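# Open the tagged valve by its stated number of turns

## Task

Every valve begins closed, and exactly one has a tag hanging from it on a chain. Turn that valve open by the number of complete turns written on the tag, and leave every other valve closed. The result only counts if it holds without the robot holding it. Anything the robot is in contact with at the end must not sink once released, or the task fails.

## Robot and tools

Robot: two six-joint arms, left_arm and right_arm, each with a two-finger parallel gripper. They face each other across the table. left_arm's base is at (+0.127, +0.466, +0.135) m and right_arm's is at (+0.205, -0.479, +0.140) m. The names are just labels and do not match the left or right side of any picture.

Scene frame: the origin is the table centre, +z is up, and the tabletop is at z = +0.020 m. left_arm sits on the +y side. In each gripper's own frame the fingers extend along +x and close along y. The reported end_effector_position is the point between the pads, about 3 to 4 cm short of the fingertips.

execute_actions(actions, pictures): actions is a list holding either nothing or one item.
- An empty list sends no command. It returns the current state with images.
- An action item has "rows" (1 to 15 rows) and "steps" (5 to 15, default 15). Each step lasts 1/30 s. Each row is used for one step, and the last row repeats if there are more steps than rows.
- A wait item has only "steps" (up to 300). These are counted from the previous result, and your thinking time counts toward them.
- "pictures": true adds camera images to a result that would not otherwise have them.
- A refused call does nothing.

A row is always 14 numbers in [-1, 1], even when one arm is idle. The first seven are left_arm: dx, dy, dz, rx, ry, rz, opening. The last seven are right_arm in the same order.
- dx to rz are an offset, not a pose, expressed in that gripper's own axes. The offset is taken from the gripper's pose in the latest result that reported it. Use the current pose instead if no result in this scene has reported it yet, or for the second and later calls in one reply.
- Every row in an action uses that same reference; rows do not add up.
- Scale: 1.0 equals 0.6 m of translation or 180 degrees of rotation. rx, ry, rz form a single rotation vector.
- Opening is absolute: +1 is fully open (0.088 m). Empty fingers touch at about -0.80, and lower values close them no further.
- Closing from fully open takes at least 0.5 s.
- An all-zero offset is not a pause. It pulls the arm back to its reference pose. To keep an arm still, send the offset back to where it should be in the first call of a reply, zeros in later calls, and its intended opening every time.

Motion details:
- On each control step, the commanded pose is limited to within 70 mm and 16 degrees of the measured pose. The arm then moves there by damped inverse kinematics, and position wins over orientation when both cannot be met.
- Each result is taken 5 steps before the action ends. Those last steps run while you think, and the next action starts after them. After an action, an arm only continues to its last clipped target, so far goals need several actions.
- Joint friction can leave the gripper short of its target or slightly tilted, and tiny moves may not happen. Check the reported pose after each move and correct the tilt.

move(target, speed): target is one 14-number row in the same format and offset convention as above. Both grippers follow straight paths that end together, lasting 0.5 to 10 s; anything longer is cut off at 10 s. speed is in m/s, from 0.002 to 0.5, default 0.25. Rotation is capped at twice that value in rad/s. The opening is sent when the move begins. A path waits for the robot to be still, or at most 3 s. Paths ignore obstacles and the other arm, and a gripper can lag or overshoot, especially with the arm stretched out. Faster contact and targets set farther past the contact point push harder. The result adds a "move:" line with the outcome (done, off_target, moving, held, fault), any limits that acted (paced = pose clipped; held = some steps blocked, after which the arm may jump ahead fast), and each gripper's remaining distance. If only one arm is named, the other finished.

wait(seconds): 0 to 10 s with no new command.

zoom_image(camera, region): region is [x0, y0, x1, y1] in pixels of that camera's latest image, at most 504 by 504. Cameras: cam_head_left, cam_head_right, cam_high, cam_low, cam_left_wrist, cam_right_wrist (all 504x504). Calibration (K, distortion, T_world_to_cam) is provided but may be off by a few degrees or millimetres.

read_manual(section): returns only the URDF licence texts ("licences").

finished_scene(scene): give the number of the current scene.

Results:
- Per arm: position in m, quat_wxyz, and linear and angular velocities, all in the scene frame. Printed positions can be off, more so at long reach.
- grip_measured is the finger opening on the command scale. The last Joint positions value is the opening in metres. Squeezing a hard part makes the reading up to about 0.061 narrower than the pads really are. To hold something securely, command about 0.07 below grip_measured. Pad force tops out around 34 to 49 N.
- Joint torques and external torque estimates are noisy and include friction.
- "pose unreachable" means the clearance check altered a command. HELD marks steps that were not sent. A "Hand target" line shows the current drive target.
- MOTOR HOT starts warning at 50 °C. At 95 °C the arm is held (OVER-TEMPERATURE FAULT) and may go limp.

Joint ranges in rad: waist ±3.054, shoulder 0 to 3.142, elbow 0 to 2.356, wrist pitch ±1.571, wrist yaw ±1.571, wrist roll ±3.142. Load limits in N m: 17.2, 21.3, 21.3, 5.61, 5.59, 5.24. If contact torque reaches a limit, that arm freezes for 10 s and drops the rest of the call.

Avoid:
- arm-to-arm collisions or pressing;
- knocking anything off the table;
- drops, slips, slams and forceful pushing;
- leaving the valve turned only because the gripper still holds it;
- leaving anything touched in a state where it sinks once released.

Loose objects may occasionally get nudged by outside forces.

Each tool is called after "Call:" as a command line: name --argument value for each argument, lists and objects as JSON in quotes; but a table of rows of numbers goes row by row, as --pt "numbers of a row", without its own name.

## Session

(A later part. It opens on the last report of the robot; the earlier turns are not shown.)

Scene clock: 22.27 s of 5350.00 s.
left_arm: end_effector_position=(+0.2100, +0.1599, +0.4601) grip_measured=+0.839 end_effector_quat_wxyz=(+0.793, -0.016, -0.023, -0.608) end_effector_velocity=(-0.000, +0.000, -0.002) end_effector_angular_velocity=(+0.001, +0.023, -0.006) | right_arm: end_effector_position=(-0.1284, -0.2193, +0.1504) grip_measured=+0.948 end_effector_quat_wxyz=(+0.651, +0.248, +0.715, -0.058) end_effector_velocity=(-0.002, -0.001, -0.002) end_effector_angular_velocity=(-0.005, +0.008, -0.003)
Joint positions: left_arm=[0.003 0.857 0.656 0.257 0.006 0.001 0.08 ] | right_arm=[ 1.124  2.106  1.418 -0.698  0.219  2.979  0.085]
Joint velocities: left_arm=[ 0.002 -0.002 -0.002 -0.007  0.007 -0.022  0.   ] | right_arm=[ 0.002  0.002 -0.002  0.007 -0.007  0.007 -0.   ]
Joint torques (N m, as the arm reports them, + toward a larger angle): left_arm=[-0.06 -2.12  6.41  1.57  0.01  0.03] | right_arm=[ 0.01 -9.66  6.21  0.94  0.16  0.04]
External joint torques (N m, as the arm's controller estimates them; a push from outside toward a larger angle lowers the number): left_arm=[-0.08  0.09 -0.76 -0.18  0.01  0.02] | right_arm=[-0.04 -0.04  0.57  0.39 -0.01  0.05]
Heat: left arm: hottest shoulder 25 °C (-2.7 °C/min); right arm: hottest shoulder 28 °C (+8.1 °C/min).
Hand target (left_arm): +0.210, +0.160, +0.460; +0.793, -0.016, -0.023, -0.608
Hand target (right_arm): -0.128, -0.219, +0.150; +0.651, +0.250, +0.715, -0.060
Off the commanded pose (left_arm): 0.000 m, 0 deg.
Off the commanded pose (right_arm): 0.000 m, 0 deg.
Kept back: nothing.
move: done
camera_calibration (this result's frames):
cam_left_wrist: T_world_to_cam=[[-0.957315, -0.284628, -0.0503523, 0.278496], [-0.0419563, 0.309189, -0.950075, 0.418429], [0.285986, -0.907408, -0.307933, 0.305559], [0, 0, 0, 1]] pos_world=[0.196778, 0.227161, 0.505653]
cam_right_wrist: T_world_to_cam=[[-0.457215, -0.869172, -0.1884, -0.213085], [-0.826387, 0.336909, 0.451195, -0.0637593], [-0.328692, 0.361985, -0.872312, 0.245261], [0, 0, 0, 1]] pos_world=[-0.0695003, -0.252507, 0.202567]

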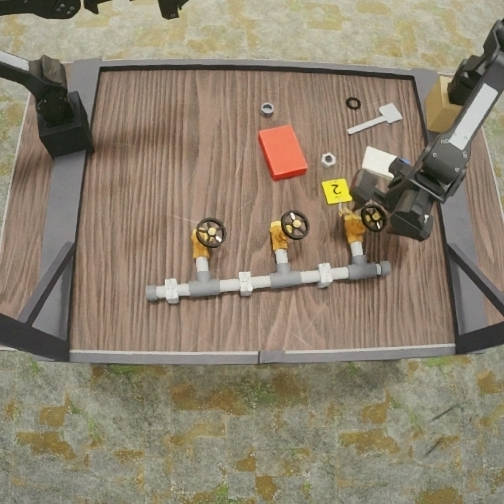

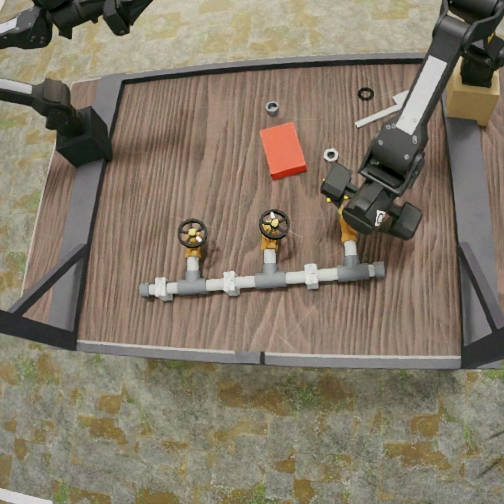

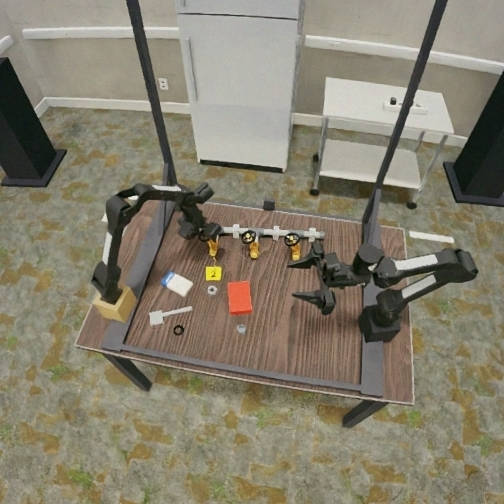

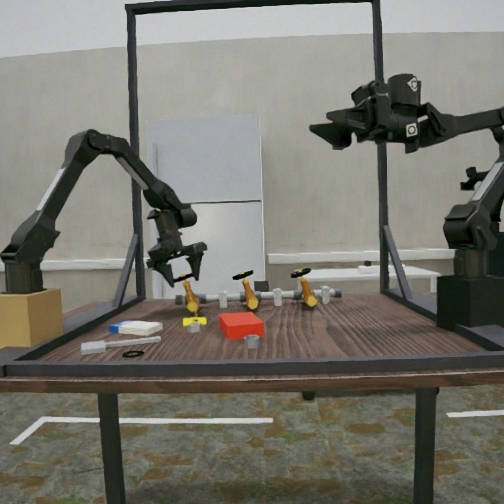

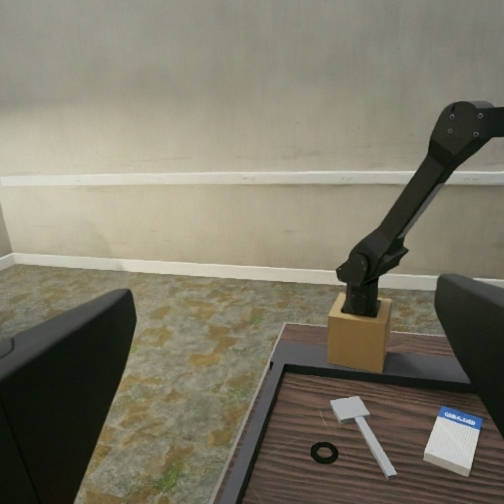

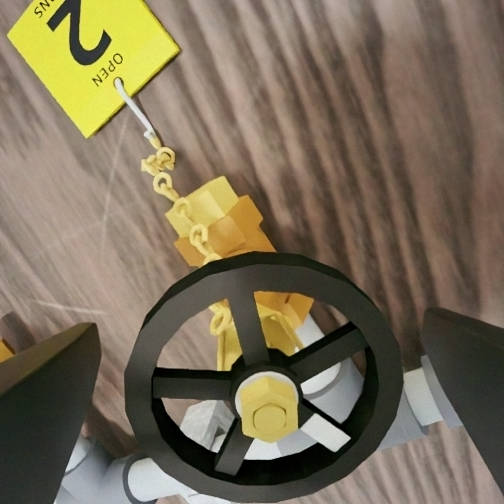

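Call:
move --target '[0,0,0,0,0,0,0.84,0,0,-0.006,0,0,0,0.27]' --speed 0.1

Call:
move --target '[0,0,0,0,0,0,0.84,-0.004,0,0,-0.94,0,0,0.27]' --speed 0.5

Call:
move --target '[0,0,0,0,0,0,0.84,-0.004,0,0,-0.94,0,0,0.27]' --speed 0.5

Scene clock: 23.20 s of 5350.00 s.
left_arm: end_effector_position=(+0.2100, +0.1599, +0.4601) grip_measured=+0.839 end_effector_quat_wxyz=(+0.793, -0.016, -0.023, -0.608) end_effector_velocity=(+0.000, +0.000, -0.002) end_effector_angular_velocity=(+0.009, -0.005, +0.005) | right_arm: end_effector_position=(-0.1282, -0.2178, +0.1520) grip_measured=+0.362 end_effector_quat_wxyz=(+0.651, +0.251, +0.714, -0.058) end_effector_velocity=(+0.002, +0.001, -0.000) end_effector_angular_velocity=(+0.002, -0.012, +0.003)
Joint positions: left_arm=[0.003 0.857 0.656 0.257 0.006 0.001 0.08 ] | right_arm=[ 1.122  2.107  1.426 -0.706  0.222  2.98   0.057]
Joint velocities: left_arm=[-0.002 -0.002 -0.002 -0.007 -0.007  0.007 -0.   ] | right_arm=[-0.002  0.002  0.002 -0.007  0.007 -0.007 -0.   ]
Joint torques (N m, as the arm reports them, + toward a larger angle): left_arm=[-0.12 -2.2   6.32  1.56  0.01  0.06] | right_arm=[ 0.3  -8.61  7.83  0.96  0.06 -0.04]
External joint torques (N m, as the arm's controller estimates them; a push from outside toward a larger angle lowers the number): left_arm=[-0.12  0.02 -0.88 -0.21  0.01  0.05] | right_arm=[ 0.26  1.13  2.13  0.41 -0.12 -0.02]
Heat: left arm: hottest shoulder 25 °C (-2.6 °C/min); right arm: hottest shoulder 28 °C (+7.8 °C/min).
Hand target (left_arm): +0.210, +0.160, +0.460; +0.793, -0.016, -0.023, -0.608
Hand target (right_arm): -0.132, -0.218, +0.151; +0.651, +0.248, +0.715, -0.058
Off the commanded pose (left_arm): 0.000 m, 0 deg.
Off the commanded pose (right_arm): 0.004 m, 0 deg.
Kept back: nothing.
move: done
camera_calibration (this result's frames):
cam_left_wrist: T_world_to_cam=[[-0.957315, -0.284628, -0.0503523, 0.278496], [-0.0419563, 0.309189, -0.950075, 0.418429], [0.285986, -0.907408, -0.307933, 0.305559], [0, 0, 0, 1]] pos_world=[0.196778, 0.227161, 0.505653]
cam_right_wrist: T_world_to_cam=[[-0.460652, -0.866632, -0.191698, -0.210777], [-0.825866, 0.339378, 0.450297, -0.0640147], [-0.325184, 0.365747, -0.872058, 0.247451], [0, 0, 0, 1]] pos_world=[-0.0694957, -0.251446, 0.204211]

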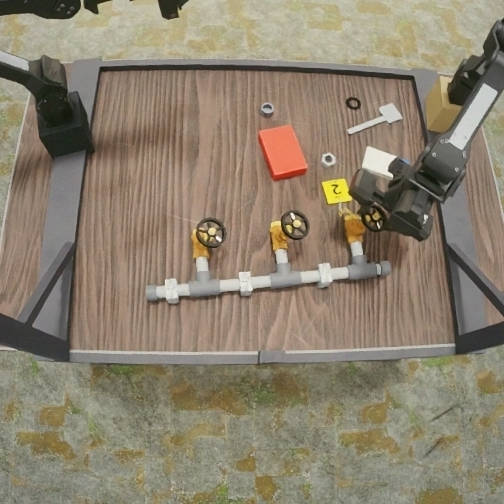

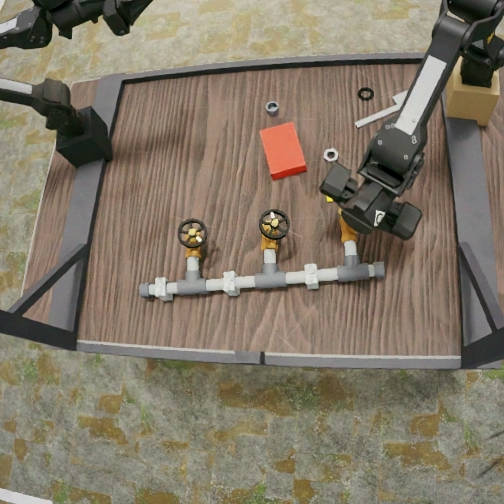

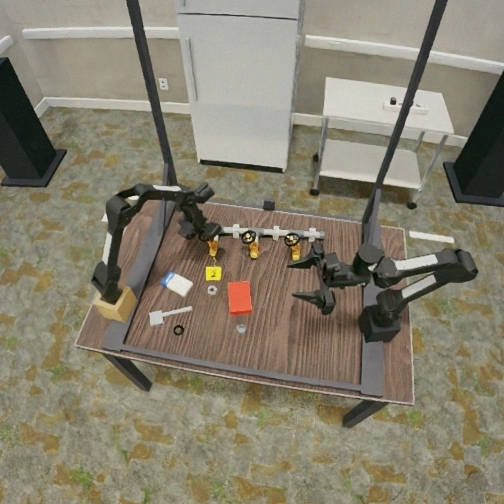

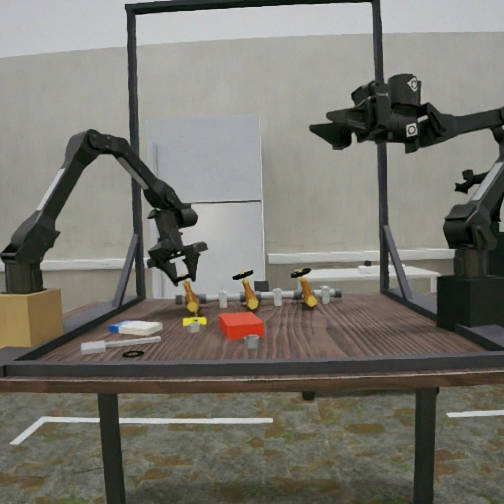

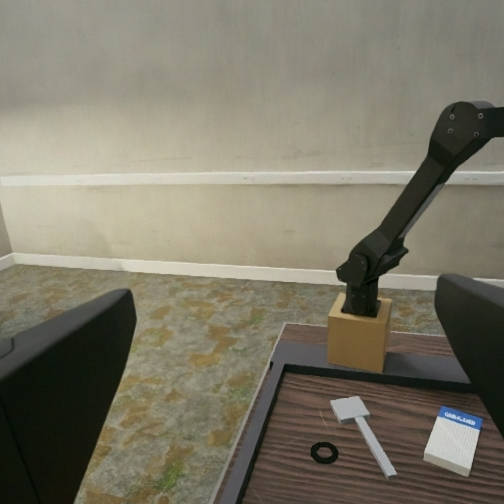

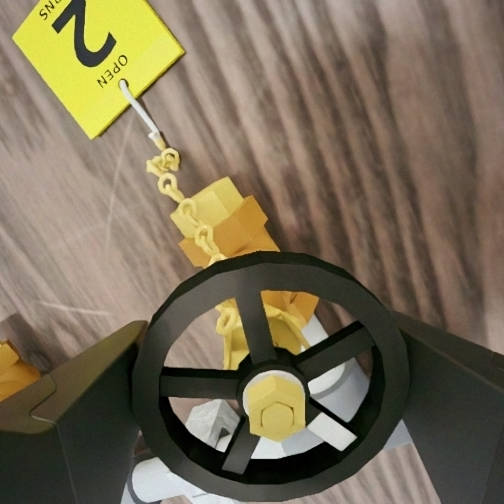

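Scene clock: 26.80 s of 5350.00 s.
left_arm: end_effector_position=(+0.2100, +0.1599, +0.4601) grip_measured=+0.839 end_effector_quat_wxyz=(+0.793, -0.016, -0.023, -0.608) end_effector_velocity=(+0.002, +0.001, +0.000) end_effector_angular_velocity=(+0.000, +0.008, +0.009) | right_arm: end_effector_position=(-0.1305, -0.2166, +0.1530) grip_measured=+0.362 end_effector_quat_wxyz=(+0.318, -0.617, +0.133, +0.708) end_effector_velocity=(+0.003, +0.001, +0.002) end_effector_angular_velocity=(+0.005, -0.012, +0.017)
Joint positions: left_arm=[0.003 0.857 0.656 0.257 0.006 0.001 0.08 ] | right_arm=[ 1.122  2.107  1.428 -0.697  0.22   0.048  0.057]
Joint velocities: left_arm=[ 0.002 -0.002  0.002 -0.007 -0.007 -0.007 -0.   ] | right_arm=[-0.002 -0.007 -0.002 -0.007  0.007 -0.022 -0.   ]
Joint torques (N m, as the arm reports them, + toward a larger angle): left_arm=[-0.05 -1.99  6.3   1.57  0.02  0.01] | right_arm=[  0.07 -10.36   6.31   0.09   0.21  -0.49]
External joint torques (N m, as the arm's controller estimates them; a push from outside toward a larger angle lowers the number): left_arm=[-0.06  0.18 -0.85 -0.17  0.02  0.  ] | right_arm=[ 0.14 -0.53  0.5  -0.6   0.05 -0.51]
Heat: left arm: hottest elbow 26 °C (+0.0 °C/min); right arm: hottest shoulder 29 °C (+9.0 °C/min).
Hand target (left_arm): +0.210, +0.160, +0.460; +0.793, -0.016, -0.023, -0.608
Hand target (right_arm): -0.128, -0.218, +0.154; -0.311, +0.624, -0.125, -0.705
Off the commanded pose (left_arm): 0.000 m, 0 deg.
Off the commanded pose (right_arm): 0.003 m, 1 deg.
Kept back: nothing.
move: done
camera_calibration (this result's frames):
cam_left_wrist: T_world_to_cam=[[-0.957315, -0.284628, -0.0503523, 0.278496], [-0.0419563, 0.309189, -0.950075, 0.418429], [0.285986, -0.907408, -0.307933, 0.305559], [0, 0, 0, 1]] pos_world=[0.196778, 0.227161, 0.505653]
cam_right_wrist: T_world_to_cam=[[0.639239, 0.729019, 0.244753, 0.211791], [0.731609, -0.674573, 0.0984815, -0.0293246], [0.236899, 0.116111, -0.964571, 0.280555], [0, 0, 0, 1]] pos_world=[-0.180394, -0.206757, 0.221666]

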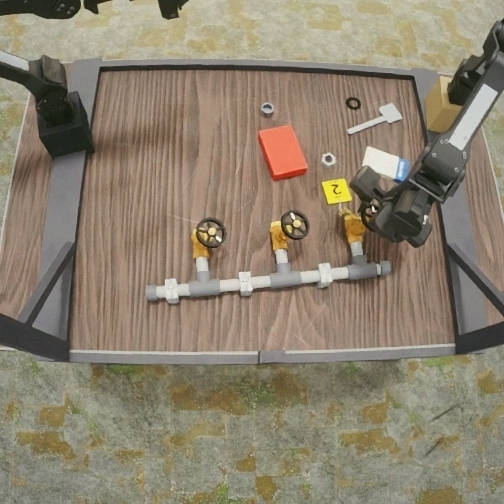

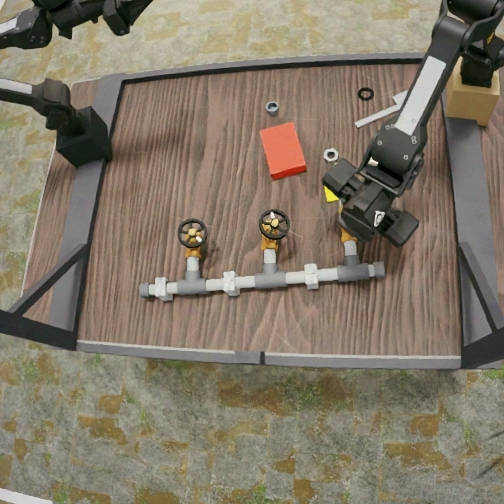

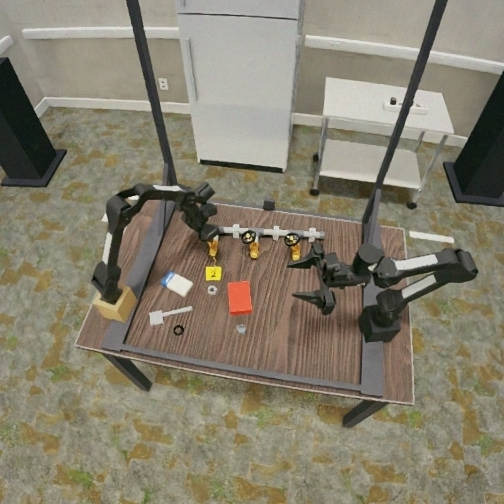

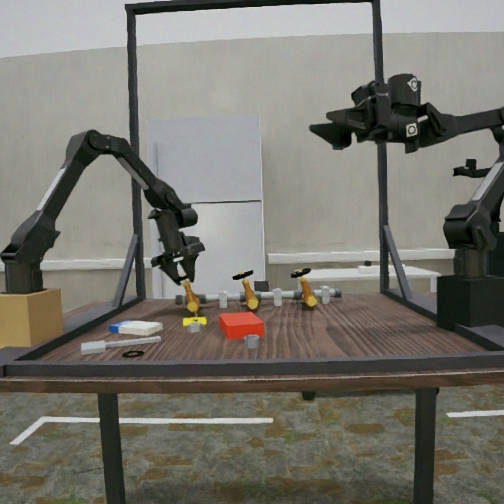

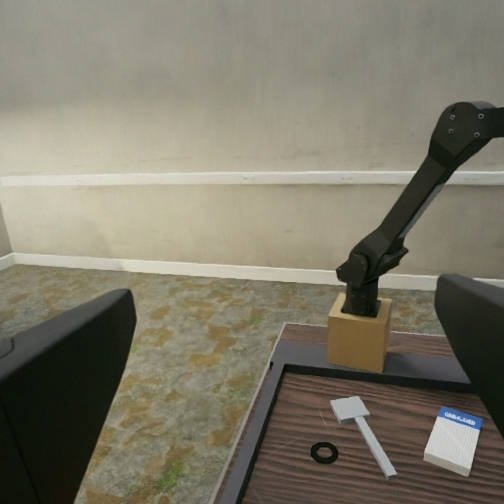

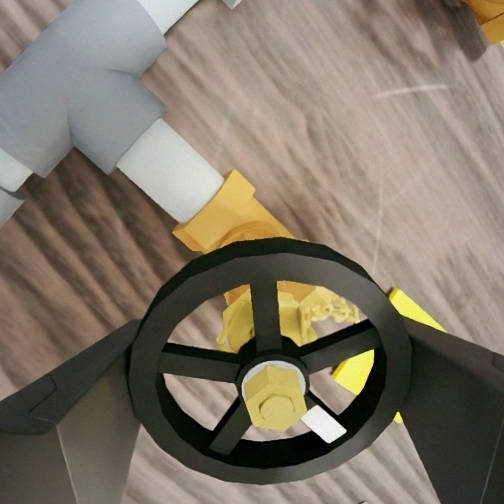

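Scene clock: 30.40 s of 5350.00 s.
left_arm: end_effector_position=(+0.2100, +0.1599, +0.4601) grip_measured=+0.839 end_effector_quat_wxyz=(+0.793, -0.016, -0.023, -0.608) end_effector_velocity=(+0.004, +0.001, -0.002) end_effector_angular_velocity=(+0.001, +0.024, +0.023) | right_arm: end_effector_position=(-0.1308, -0.2163, +0.1525) grip_measured=+0.362 end_effector_quat_wxyz=(+0.580, +0.381, +0.690, -0.206) end_effector_velocity=(+0.004, -0.000, -0.001) end_effector_angular_velocity=(-0.000, -0.016, +0.003)
Joint positions: left_arm=[0.003 0.857 0.656 0.257 0.006 0.001 0.08 ] | right_arm=[ 1.122  2.108  1.428 -0.695  0.221 -2.884  0.057]
Joint velocities: left_arm=[ 0.002 -0.002 -0.002 -0.007 -0.022 -0.022 -0.   ] | right_arm=[-0.002 -0.002 -0.007 -0.007  0.007 -0.007 -0.   ]
Joint torques (N m, as the arm reports them, + toward a larger angle): left_arm=[-0.09 -2.06  6.38  1.58 -0.02  0.04] | right_arm=[  0.09 -10.46   6.48   0.34   0.13  -0.51]
External joint torques (N m, as the arm's controller estimates them; a push from outside toward a larger angle lowers the number): left_arm=[-0.11  0.12 -0.75 -0.16 -0.01  0.03] | right_arm=[ 0.12 -0.79  0.85 -0.21 -0.02 -0.49]
Heat: left arm: hottest elbow 26 °C (+0.0 °C/min); right arm: hottest shoulder 29 °C (+7.9 °C/min).
Hand target (left_arm): +0.210, +0.160, +0.460; +0.793, -0.016, -0.023, -0.608
Hand target (right_arm): -0.130, -0.217, +0.155; +0.584, +0.375, +0.692, -0.199
Off the commanded pose (left_arm): 0.000 m, 0 deg.
Off the commanded pose (right_arm): 0.003 m, 1 deg.
Kept back: nothing.
move: done
camera_calibration (this result's frames):
cam_left_wrist: T_world_to_cam=[[-0.957315, -0.284628, -0.0503523, 0.278496], [-0.0419563, 0.309189, -0.950075, 0.418429], [0.285986, -0.907408, -0.307933, 0.305559], [0, 0, 0, 1]] pos_world=[0.196778, 0.227161, 0.505653]
cam_right_wrist: T_world_to_cam=[[-0.781933, -0.614629, -0.103979, -0.211454], [-0.563858, 0.626261, 0.538387, 0.0159392], [-0.26579, 0.479613, -0.836258, 0.273411], [0, 0, 0, 1]] pos_world=[-0.0836856, -0.271079, 0.198074]

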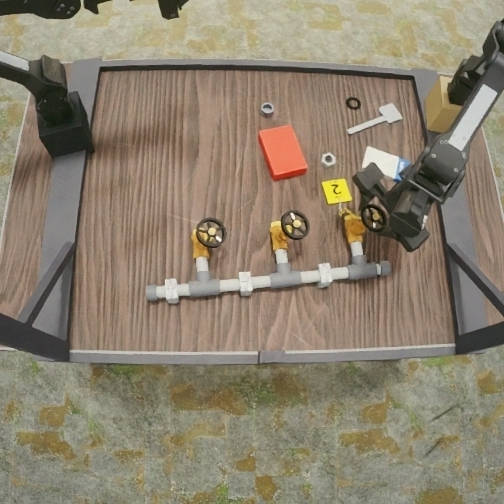

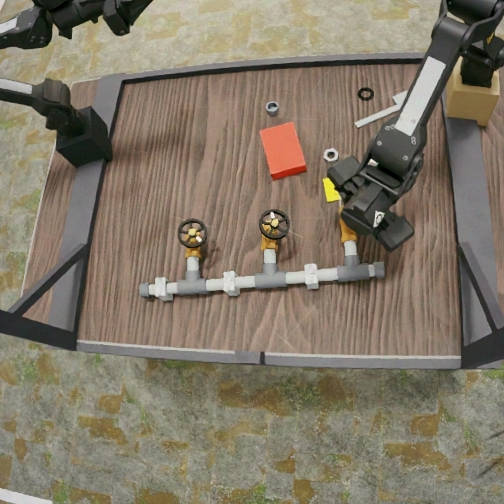

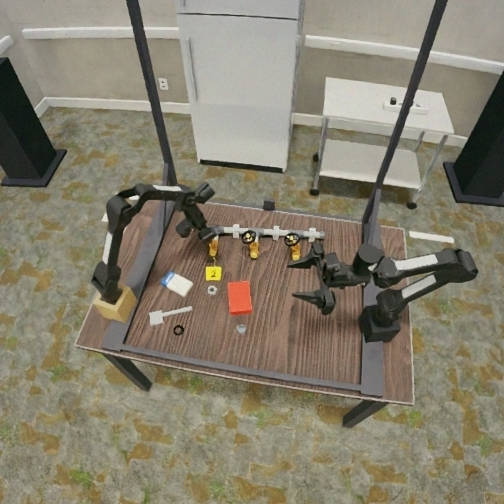

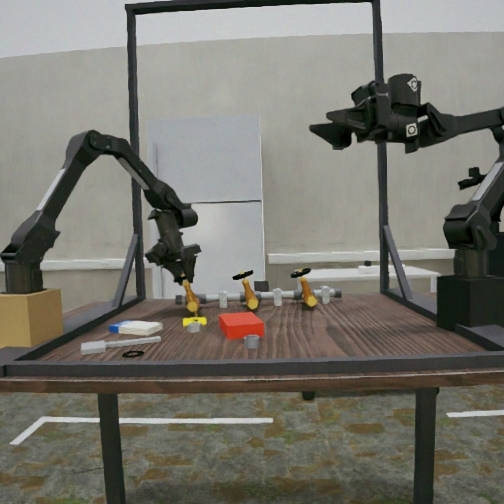

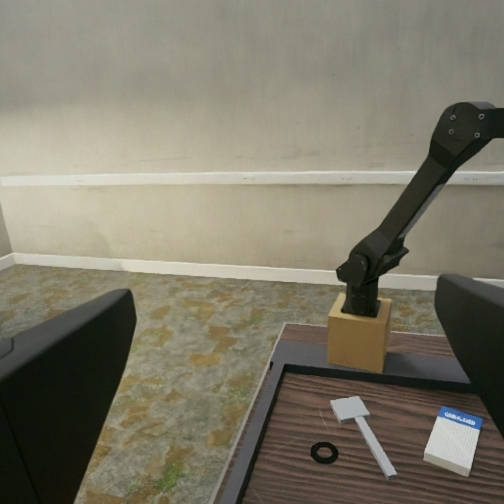

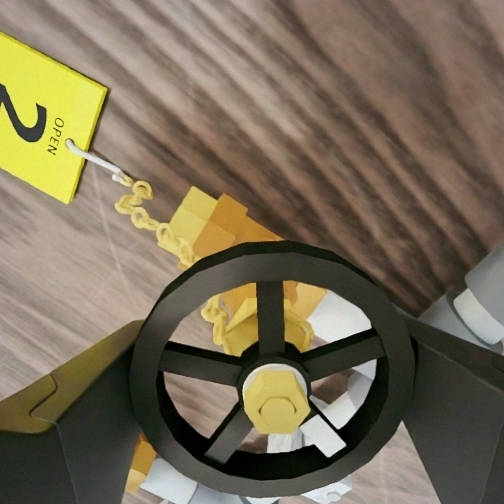

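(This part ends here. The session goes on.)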